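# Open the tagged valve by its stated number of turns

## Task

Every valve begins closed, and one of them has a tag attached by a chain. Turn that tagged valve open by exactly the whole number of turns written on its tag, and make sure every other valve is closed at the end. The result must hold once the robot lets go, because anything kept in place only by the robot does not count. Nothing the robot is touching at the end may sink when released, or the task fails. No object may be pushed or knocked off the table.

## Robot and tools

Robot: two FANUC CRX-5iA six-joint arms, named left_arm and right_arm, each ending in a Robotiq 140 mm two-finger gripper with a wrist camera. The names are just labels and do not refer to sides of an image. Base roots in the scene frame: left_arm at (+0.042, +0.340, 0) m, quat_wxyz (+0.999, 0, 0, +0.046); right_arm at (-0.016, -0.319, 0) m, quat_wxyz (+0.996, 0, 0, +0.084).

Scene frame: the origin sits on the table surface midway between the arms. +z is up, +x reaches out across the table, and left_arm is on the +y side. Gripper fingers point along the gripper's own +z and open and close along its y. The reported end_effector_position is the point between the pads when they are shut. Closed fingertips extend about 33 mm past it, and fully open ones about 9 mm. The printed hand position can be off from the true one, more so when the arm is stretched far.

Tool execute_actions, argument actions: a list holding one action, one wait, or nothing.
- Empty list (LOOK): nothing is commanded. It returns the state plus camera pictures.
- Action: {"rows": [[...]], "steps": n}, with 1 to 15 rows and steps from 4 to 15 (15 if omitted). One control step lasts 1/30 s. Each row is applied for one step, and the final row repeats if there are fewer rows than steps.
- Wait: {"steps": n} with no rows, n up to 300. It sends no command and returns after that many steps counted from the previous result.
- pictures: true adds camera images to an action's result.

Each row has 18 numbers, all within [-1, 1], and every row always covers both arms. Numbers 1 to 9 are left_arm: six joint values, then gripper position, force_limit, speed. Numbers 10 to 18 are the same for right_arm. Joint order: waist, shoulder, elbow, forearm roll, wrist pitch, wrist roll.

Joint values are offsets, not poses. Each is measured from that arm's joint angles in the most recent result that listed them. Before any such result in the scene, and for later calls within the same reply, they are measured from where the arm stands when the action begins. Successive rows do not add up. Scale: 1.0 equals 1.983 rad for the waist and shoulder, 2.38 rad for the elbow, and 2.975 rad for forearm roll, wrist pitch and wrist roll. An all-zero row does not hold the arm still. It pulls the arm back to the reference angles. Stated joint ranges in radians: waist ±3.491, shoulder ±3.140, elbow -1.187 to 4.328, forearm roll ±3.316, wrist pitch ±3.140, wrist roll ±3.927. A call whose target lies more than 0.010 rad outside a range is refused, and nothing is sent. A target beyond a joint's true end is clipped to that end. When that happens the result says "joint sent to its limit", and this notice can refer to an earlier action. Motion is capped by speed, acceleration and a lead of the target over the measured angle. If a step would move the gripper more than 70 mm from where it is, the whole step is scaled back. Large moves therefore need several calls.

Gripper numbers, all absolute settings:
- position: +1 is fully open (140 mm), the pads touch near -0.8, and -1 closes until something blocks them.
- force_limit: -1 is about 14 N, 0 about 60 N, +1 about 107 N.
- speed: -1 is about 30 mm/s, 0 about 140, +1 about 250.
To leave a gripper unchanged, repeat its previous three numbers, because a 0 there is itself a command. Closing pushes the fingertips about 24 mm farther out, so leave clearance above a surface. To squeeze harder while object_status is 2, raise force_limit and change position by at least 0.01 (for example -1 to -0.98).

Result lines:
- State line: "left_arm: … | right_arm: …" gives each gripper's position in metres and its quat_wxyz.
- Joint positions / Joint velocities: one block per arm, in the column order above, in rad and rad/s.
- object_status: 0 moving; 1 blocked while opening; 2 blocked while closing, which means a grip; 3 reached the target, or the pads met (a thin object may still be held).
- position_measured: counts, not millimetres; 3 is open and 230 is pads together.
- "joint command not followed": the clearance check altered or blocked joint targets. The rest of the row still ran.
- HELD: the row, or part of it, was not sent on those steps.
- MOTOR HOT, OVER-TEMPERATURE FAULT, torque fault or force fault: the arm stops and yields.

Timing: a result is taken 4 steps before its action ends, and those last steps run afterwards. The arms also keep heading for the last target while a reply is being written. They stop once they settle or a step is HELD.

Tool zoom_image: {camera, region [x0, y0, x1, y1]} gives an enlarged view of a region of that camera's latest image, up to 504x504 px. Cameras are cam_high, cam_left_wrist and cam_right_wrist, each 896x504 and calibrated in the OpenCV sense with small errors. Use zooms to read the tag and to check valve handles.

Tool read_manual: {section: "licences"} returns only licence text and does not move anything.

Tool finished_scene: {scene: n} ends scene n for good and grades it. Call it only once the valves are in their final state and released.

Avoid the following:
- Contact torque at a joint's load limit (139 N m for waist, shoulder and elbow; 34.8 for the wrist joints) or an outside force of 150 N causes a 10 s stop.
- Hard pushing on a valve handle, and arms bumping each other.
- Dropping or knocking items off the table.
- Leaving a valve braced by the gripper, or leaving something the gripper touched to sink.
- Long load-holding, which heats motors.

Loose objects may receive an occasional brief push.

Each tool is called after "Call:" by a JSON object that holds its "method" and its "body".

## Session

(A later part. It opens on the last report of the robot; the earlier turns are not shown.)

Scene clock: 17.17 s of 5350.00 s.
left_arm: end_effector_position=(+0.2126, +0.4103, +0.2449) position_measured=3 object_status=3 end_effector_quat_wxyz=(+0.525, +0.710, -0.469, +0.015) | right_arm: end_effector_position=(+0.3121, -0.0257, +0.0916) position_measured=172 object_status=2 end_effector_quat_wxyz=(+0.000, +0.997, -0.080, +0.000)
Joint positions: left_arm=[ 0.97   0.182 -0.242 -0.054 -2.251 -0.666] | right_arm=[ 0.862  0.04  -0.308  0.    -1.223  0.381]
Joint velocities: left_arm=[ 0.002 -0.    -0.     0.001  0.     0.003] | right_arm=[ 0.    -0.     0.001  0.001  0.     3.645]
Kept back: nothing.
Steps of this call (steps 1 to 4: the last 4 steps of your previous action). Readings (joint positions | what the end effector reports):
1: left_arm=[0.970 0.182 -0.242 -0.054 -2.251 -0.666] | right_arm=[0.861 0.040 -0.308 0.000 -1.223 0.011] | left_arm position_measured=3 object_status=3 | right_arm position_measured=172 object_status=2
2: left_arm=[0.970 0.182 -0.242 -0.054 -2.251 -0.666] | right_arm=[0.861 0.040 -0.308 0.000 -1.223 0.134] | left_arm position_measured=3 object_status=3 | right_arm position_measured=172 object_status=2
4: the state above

To 3.35: 2.969/2.975 ≈ 0.998.

Call:
{"method": "execute_actions", "body": {"actions": [{"rows":[[0,0,0,0,0,0,1,0,0,0,0,0,0,0,0.998,-1,0.9,-0.2]],"steps":15}]}}

Call:
{"method": "execute_actions", "body": {"actions": [{"steps":18}], "pictures": true}}

Scene clock: 17.63 s of 5350.00 s.
left_arm: end_effector_position=(+0.2126, +0.4103, +0.2449) position_measured=3 object_status=3 end_effector_quat_wxyz=(+0.525, +0.710, -0.469, +0.015) | right_arm: end_effector_position=(+0.3122, -0.0256, +0.0915) position_measured=172 object_status=2 end_effector_quat_wxyz=(+0.000, +0.725, +0.689, -0.000)
Joint positions: left_arm=[ 0.97   0.182 -0.242 -0.054 -2.251 -0.666] | right_arm=[ 0.862  0.04  -0.308  0.    -1.223  2.062]
Joint velocities: left_arm=[ 0.    -0.     0.    -0.002  0.    -0.   ] | right_arm=[-0.     0.001 -0.001 -0.001 -0.     3.645]
Steps of this call (steps 1 to 3: the robot went on to your last target; steps 4 to 14: the first 11 steps of this action). Readings (joint positions | what the end effector reports):
4: left_arm=[0.970 0.182 -0.242 -0.054 -2.251 -0.666] | right_arm=[0.862 0.040 -0.308 0.000 -1.223 0.854] | left_arm position_measured=3 object_status=3 | right_arm position_measured=172 object_status=2
5: left_arm=[0.970 0.182 -0.242 -0.054 -2.251 -0.666] | right_arm=[0.862 0.040 -0.308 0.000 -1.223 0.962] | left_arm position_measured=3 object_status=3 | right_arm position_measured=172 object_status=2
7: left_arm=[0.970 0.182 -0.242 -0.054 -2.251 -0.666] | right_arm=[0.862 0.040 -0.308 0.000 -1.223 1.197] | left_arm position_measured=3 object_status=3 | right_arm position_measured=172 object_status=2
11: left_arm=[0.970 0.182 -0.242 -0.054 -2.251 -0.666] | right_arm=[0.862 0.040 -0.308 0.000 -1.223 1.692] | left_arm position_measured=3 object_status=3 | right_arm position_measured=172 object_status=2
14: the state above

Scene clock: 18.23 s of 5350.00 s.
left_arm: end_effector_position=(+0.2126, +0.4103, +0.2449) position_measured=3 object_status=3 end_effector_quat_wxyz=(+0.525, +0.710, -0.469, +0.015) | right_arm: end_effector_position=(+0.3121, -0.0257, +0.0916) position_measured=172 object_status=2 end_effector_quat_wxyz=(+0.000, +0.166, +0.986, -0.000)
Joint positions: left_arm=[ 0.97   0.182 -0.242 -0.054 -2.251 -0.666] | right_arm=[ 0.862  0.04  -0.308  0.    -1.223  3.35 ]
Joint velocities: left_arm=[-0.001 -0.001 -0.     0.001 -0.    -0.   ] | right_arm=[-0.     0.    -0.    -0.001 -0.001  0.017]
Kept back: nothing.
Steps of this call (steps 1 to 4: the last 4 steps of your previous action; steps 5 to 18: the robot went on to your last target). Readings (joint positions | what the end effector reports):
1: left_arm=[0.970 0.182 -0.242 -0.054 -2.251 -0.666] | right_arm=[0.862 0.040 -0.308 0.000 -1.223 2.185] | left_arm position_measured=3 object_status=3 | right_arm position_measured=172 object_status=2
2: left_arm=[0.970 0.182 -0.242 -0.054 -2.251 -0.666] | right_arm=[0.862 0.040 -0.308 0.000 -1.223 2.308] | left_arm position_measured=3 object_status=3 | right_arm position_measured=172 object_status=2
4: left_arm=[0.970 0.182 -0.242 -0.054 -2.251 -0.666] | right_arm=[0.862 0.040 -0.308 0.000 -1.223 2.551] | left_arm position_measured=3 object_status=3 | right_arm position_measured=172 object_status=2
8: left_arm=[0.970 0.182 -0.242 -0.054 -2.251 -0.666] | right_arm=[0.862 0.040 -0.308 0.000 -1.223 2.952] | left_arm position_measured=3 object_status=3 | right_arm position_measured=172 object_status=2
18: the state above
camera_calibration (this result's frames):
cam_left_wrist: T_world_to_cam=[[-0.655941, 0.0124521, 0.754709, -0.0627295], [-0.285783, 0.921331, -0.263584, -0.245744], [-0.69862, -0.388579, -0.60078, 0.650473], [0, 0, 0, 1]] pos_world=[0.343056, 0.479953, 0.373359]
cam_right_wrist: T_world_to_cam=[[0.289773, 0.955595, -0.0535732, -0.0513851], [0.902218, -0.254048, 0.348514, -0.315326], [0.319428, -0.149325, -0.935771, 0.171943], [0, 0, 0, 1]] pos_world=[0.244459, -0.00532932, 0.268042]

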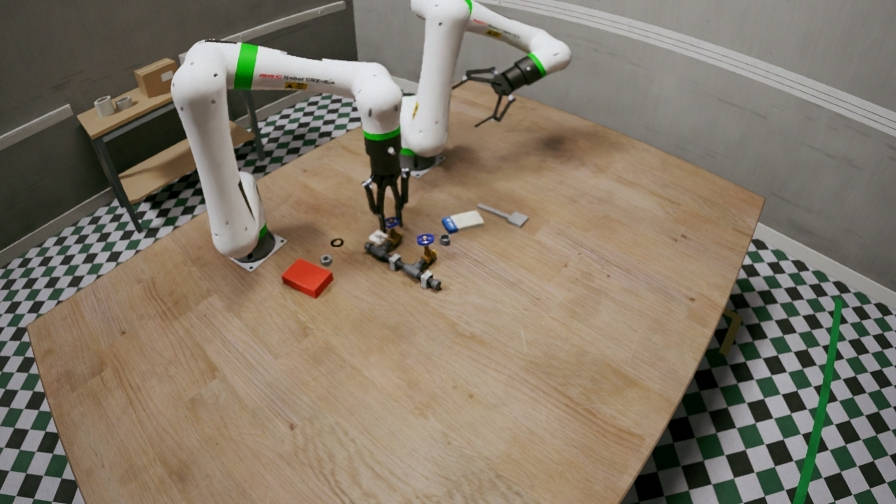

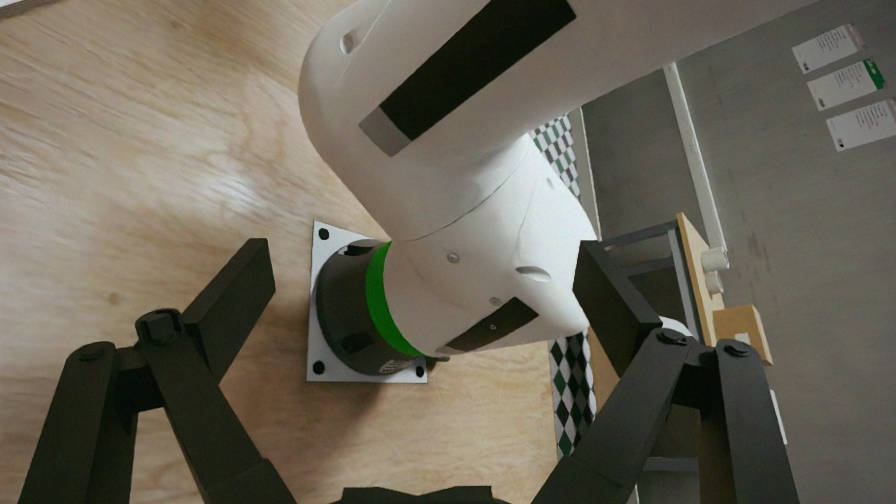

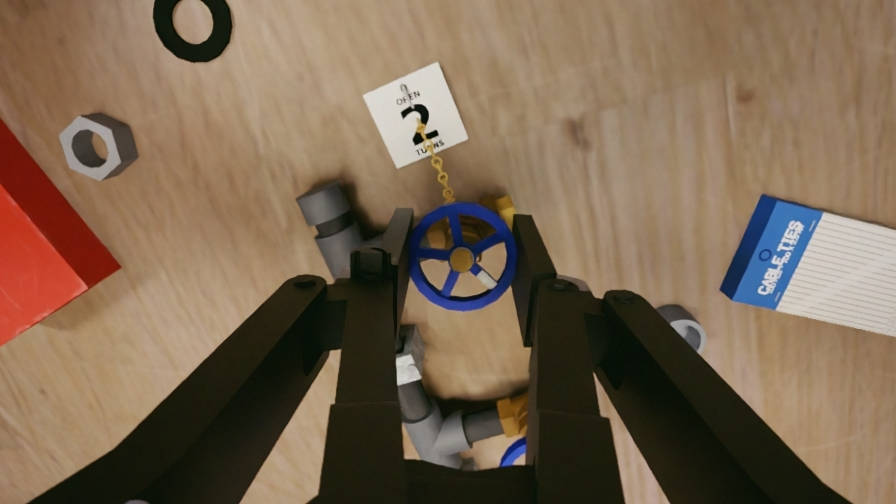

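Call:
{"method": "execute_actions", "body": {"actions": [{"rows":[[0,0,0,0,0,0,1,0,0,0,0,0,0,0,0.085,-1,0.9,-0.2],[0,0,0,0,0,0,1,0,0,0,0,0,0,0,0.085,-1,0.9,-0.2],[0,0,0,0,0,0,1,0,0,0,0,0,0,0,0.085,-1,0.9,-0.2],[0,0,0,0,0,0,1,0,0,0,0,0,0,0,0.085,-1,0.9,-0.2],[0,0,0,0,0,0,1,0,0,0,0,0,0,0,0.085,-1,0.9,-0.2],[0,0,0,0,0,0,1,0,0,0,0,0,0,0,0.085,-1,0.9,-0.2],[0,0,0,0,0,0,1,0,0,0,0,0,0,0,0.085,-1,0.9,-0.2],[0,0,0,0,0,0,1,0,0,0,0,0,0,0,0.085,-1,0.9,-0.2],[0,0,0,0,0,0,1,0,0,0,0,0,0,0,0.085,0.05,0.9,1]],"steps":15}]}}

Call:
{"method": "execute_actions", "body": {"actions": [{"rows":[[0,0,0,0,0,0,1,0,0,0,0,0,0,0,-0.3092,0.05,0.9,1]],"steps":15}]}}

Call:
{"method": "execute_actions", "body": {"actions": [{"steps":10}], "pictures": true}}

Scene clock: 18.90 s of 5350.00 s.
left_arm: end_effector_position=(+0.2126, +0.4103, +0.2449) position_measured=3 object_status=3 end_effector_quat_wxyz=(+0.525, +0.710, -0.469, +0.015) | right_arm: end_effector_position=(+0.3121, -0.0256, +0.0915) position_measured=164 object_status=0 end_effector_quat_wxyz=(-0.000, +0.043, +0.999, -0.000)
Joint positions: left_arm=[ 0.97   0.182 -0.242 -0.054 -2.251 -0.666] | right_arm=[ 0.862  0.04  -0.308  0.    -1.223  3.597]
Joint velocities: left_arm=[ 0.001  0.001 -0.     0.001 -0.    -0.001] | right_arm=[ 0.     0.     0.    -0.001 -0.     0.255]
Steps of this call (steps 1 to 9: the robot went on to your last target; steps 10 to 20: the first 11 steps of this action). Readings (joint positions | what the end effector reports):
10: left_arm=[0.970 0.182 -0.242 -0.054 -2.251 -0.666] | right_arm=[0.862 0.040 -0.308 0.000 -1.223 3.350] | left_arm position_measured=3 object_status=3 | right_arm position_measured=172 object_status=2
11: left_arm=[0.970 0.182 -0.242 -0.054 -2.251 -0.666] | right_arm=[0.862 0.040 -0.308 0.000 -1.223 3.353] | left_arm position_measured=3 object_status=3 | right_arm position_measured=172 object_status=2
13: left_arm=[0.970 0.182 -0.242 -0.054 -2.251 -0.666] | right_arm=[0.862 0.040 -0.308 0.000 -1.223 3.385] | left_arm position_measured=3 object_status=3 | right_arm position_measured=172 object_status=2
17: left_arm=[0.970 0.182 -0.242 -0.054 -2.251 -0.666] | right_arm=[0.862 0.040 -0.308 0.000 -1.223 3.532] | left_arm position_measured=3 object_status=3 | right_arm position_measured=172 object_status=2
20: the state above

Scene clock: 19.40 s of 5350.00 s.
left_arm: end_effector_position=(+0.2126, +0.4103, +0.2449) position_measured=3 object_status=3 end_effector_quat_wxyz=(+0.525, +0.710, -0.469, +0.015) | right_arm: end_effector_position=(+0.3121, -0.0256, +0.0915) position_measured=123 object_status=3 end_effector_quat_wxyz=(+0.000, +0.241, +0.970, -0.000)
Joint positions: left_arm=[ 0.97   0.182 -0.242 -0.054 -2.251 -0.666] | right_arm=[ 0.862  0.04  -0.308  0.    -1.223  3.195]
Joint velocities: left_arm=[-0.001  0.001  0.     0.001  0.    -0.   ] | right_arm=[-0.001 -0.     0.     0.001 -0.001 -2.474]
Steps of this call (steps 1 to 4: the last 4 steps of your previous action; steps 5 to 15: the first 11 steps of this action, its rows measured from where the robot was after step 4). Readings (joint positions | what the end effector reports):
4: left_arm=[0.970 0.182 -0.242 -0.054 -2.251 -0.666] | right_arm=[0.862 0.040 -0.308 0.000 -1.223 3.603] | left_arm position_measured=3 object_status=3 | right_arm position_measured=123 object_status=0
5: left_arm=[0.970 0.182 -0.242 -0.054 -2.251 -0.666] | right_arm=[0.862 0.040 -0.308 0.000 -1.223 3.603] | left_arm position_measured=3 object_status=3 | right_arm position_measured=123 object_status=0
6: left_arm=[0.970 0.182 -0.242 -0.054 -2.251 -0.666] | right_arm=[0.862 0.040 -0.308 0.000 -1.223 3.601] | left_arm position_measured=3 object_status=3 | right_arm position_measured=123 object_status=0
8: left_arm=[0.970 0.182 -0.242 -0.054 -2.251 -0.666] | right_arm=[0.862 0.040 -0.308 0.000 -1.223 3.572] | left_arm position_measured=3 object_status=3 | right_arm position_measured=123 object_status=0
12: left_arm=[0.970 0.182 -0.242 -0.054 -2.251 -0.666] | right_arm=[0.862 0.040 -0.308 0.000 -1.223 3.409] | left_arm position_measured=3 object_status=3 | right_arm position_measured=123 object_status=3
15: the state above

Scene clock: 19.73 s of 5350.00 s.
left_arm: end_effector_position=(+0.2126, +0.4103, +0.2449) position_measured=3 object_status=3 end_effector_quat_wxyz=(+0.525, +0.710, -0.469, +0.015) | right_arm: end_effector_position=(+0.3121, -0.0256, +0.0915) position_measured=123 object_status=3 end_effector_quat_wxyz=(+0.000, +0.477, +0.879, -0.000)
Joint positions: left_arm=[ 0.97   0.182 -0.242 -0.054 -2.251 -0.666] | right_arm=[ 0.862  0.04  -0.308  0.    -1.223  2.687]
Joint velocities: left_arm=[-0.     0.     0.     0.    -0.     0.001] | right_arm=[ 0.     0.    -0.001  0.     0.003 -0.229]
Kept back: nothing.
Steps of this call (steps 1 to 4: the last 4 steps of your previous action; steps 5 to 10: the robot went on to your last target). Readings (joint positions | what the end effector reports):
1: left_arm=[0.970 0.182 -0.242 -0.054 -2.251 -0.666] | right_arm=[0.862 0.040 -0.308 0.000 -1.223 3.109] | left_arm position_measured=3 object_status=3 | right_arm position_measured=123 object_status=3
2: left_arm=[0.970 0.182 -0.242 -0.054 -2.251 -0.666] | right_arm=[0.862 0.040 -0.308 0.000 -1.223 3.028] | left_arm position_measured=3 object_status=3 | right_arm position_measured=123 object_status=3
4: left_arm=[0.970 0.182 -0.242 -0.054 -2.251 -0.666] | right_arm=[0.862 0.040 -0.308 0.000 -1.223 2.890] | left_arm position_measured=3 object_status=3 | right_arm position_measured=123 object_status=3
8: left_arm=[0.970 0.182 -0.242 -0.054 -2.251 -0.666] | right_arm=[0.862 0.040 -0.308 0.000 -1.223 2.720] | left_arm position_measured=3 object_status=3 | right_arm position_measured=123 object_status=3
10: the state above
camera_calibration (this result's frames):
cam_left_wrist: T_world_to_cam=[[-0.655941, 0.0124521, 0.754709, -0.0627294], [-0.285783, 0.921331, -0.263584, -0.245744], [-0.698619, -0.388579, -0.60078, 0.650473], [0, 0, 0, 1]] pos_world=[0.343056, 0.479953, 0.373359]
cam_right_wrist: T_world_to_cam=[[0.816247, 0.575236, -0.0533366, -0.225491], [0.555016, -0.755222, 0.348708, -0.219793], [0.160308, -0.314234, -0.935713, 0.217374], [0, 0, 0, 1]] pos_world=[0.271198, 0.0320246, 0.268016]

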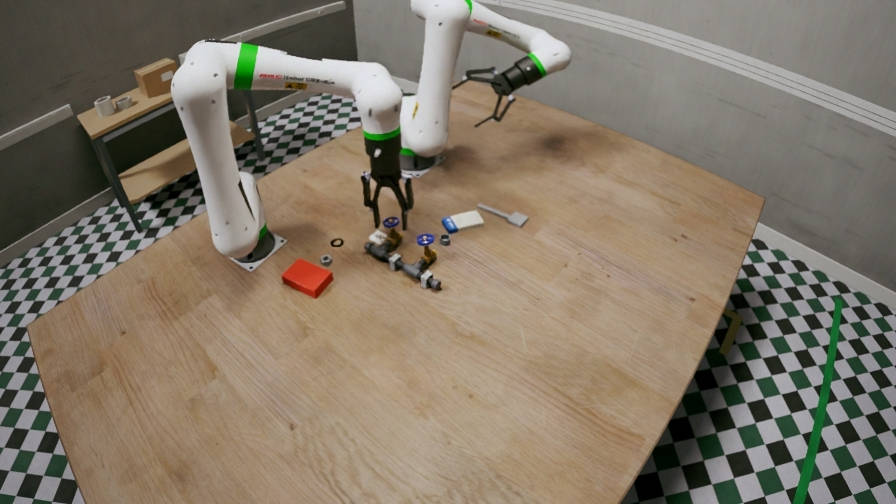

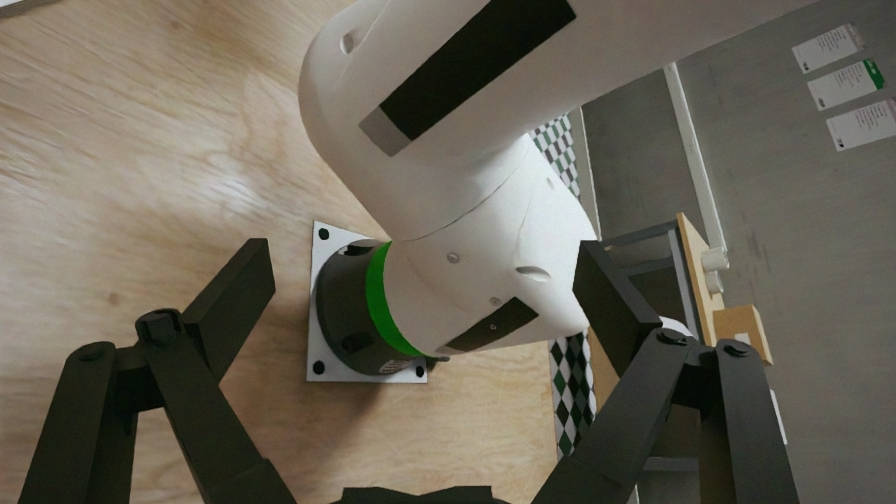

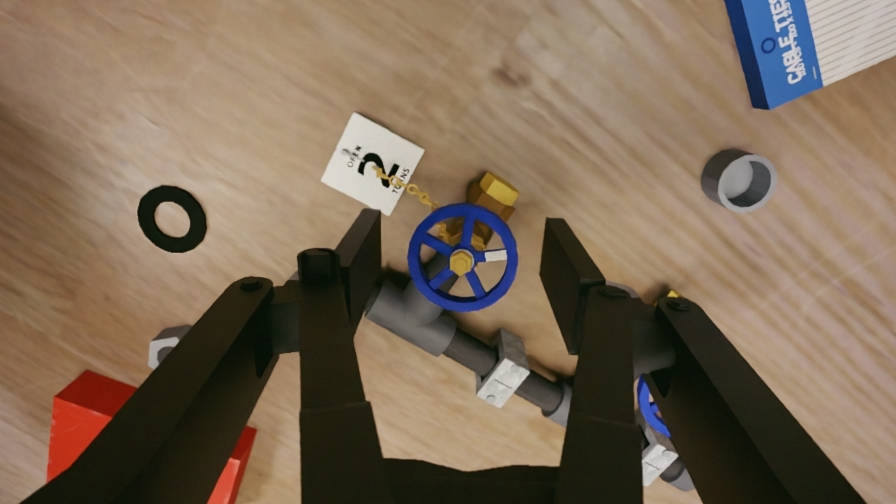

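Call:
{"method": "execute_actions", "body": {"actions": [{"rows":[[0,0,0,0,0,0,1,0,0,0,-0.018,0.055,0,-0.055,0,0.05,0.9,1]],"steps":15}]}}

Call:
{"method": "execute_actions", "body": {"actions": [{"steps":4}]}}

Call:
{"method": "finished_scene", "body": {"scene": 1}}

Scene clock: 20.27 s of 5350.00 s.
left_arm: end_effector_position=(+0.2126, +0.4103, +0.2449) position_measured=3 object_status=3 end_effector_quat_wxyz=(+0.525, +0.710, -0.469, +0.015) | right_arm: end_effector_position=(+0.3147, -0.0213, +0.1608) position_measured=123 object_status=3 end_effector_quat_wxyz=(+0.000, +0.477, +0.879, +0.001)
Joint positions: left_arm=[ 0.97   0.182 -0.242 -0.054 -2.251 -0.666] | right_arm=[ 0.862  0.005 -0.177  0.    -1.387  2.687]
Joint velocities: left_arm=[ 0.002 -0.    -0.     0.002 -0.    -0.001] | right_arm=[-0.    -0.     0.001 -0.    -0.009  0.001]
Steps of this call (steps 1 to 5: the robot went on to your last target; steps 6 to 16: the first 11 steps of this action). Readings (joint positions | what the end effector reports):
6: left_arm=[0.970 0.182 -0.242 -0.054 -2.251 -0.666] | right_arm=[0.862 0.040 -0.308 0.000 -1.223 2.683] | left_arm position_measured=3 object_status=3 | right_arm position_measured=123 object_status=3
7: left_arm=[0.970 0.182 -0.242 -0.054 -2.251 -0.666] | right_arm=[0.862 0.040 -0.306 0.000 -1.226 2.683] | left_arm position_measured=3 object_status=3 | right_arm position_measured=123 object_status=3
9: left_arm=[0.970 0.182 -0.242 -0.054 -2.251 -0.666] | right_arm=[0.862 0.033 -0.280 0.000 -1.258 2.683] | left_arm position_measured=3 object_status=3 | right_arm position_measured=123 object_status=3
13: left_arm=[0.970 0.182 -0.242 -0.054 -2.251 -0.666] | right_arm=[0.862 0.008 -0.190 0.000 -1.370 2.686] | left_arm position_measured=3 object_status=3 | right_arm position_measured=123 object_status=3
16: the state above

Scene clock: 20.40 s of 5350.00 s.
left_arm: end_effector_position=(+0.2126, +0.4103, +0.2449) position_measured=3 object_status=3 end_effector_quat_wxyz=(+0.525, +0.710, -0.469, +0.015) | right_arm: end_effector_position=(+0.3147, -0.0213, +0.1609) position_measured=123 object_status=3 end_effector_quat_wxyz=(+0.000, +0.477, +0.879, +0.001)
Joint positions: left_arm=[ 0.97   0.182 -0.242 -0.054 -2.251 -0.666] | right_arm=[ 0.862  0.005 -0.177  0.    -1.387  2.687]
Joint velocities: left_arm=[-0.    -0.     0.    -0.001  0.    -0.001] | right_arm=[ 0.    -0.     0.002 -0.    -0.     0.001]
Kept back: nothing.
Steps of this call (steps 1 to 4: the last 4 steps of your previous action). Readings (joint positions | what the end effector reports):
1: left_arm=[0.970 0.182 -0.242 -0.054 -2.251 -0.666] | right_arm=[0.862 0.005 -0.177 0.000 -1.387 2.687] | left_arm position_measured=3 object_status=3 | right_arm position_measured=123 object_status=3
2: left_arm=[0.970 0.182 -0.242 -0.054 -2.251 -0.666] | right_arm=[0.862 0.005 -0.177 0.000 -1.387 2.687] | left_arm position_measured=3 object_status=3 | right_arm position_measured=123 object_status=3
4: the state above

The scene is finished: the task was done.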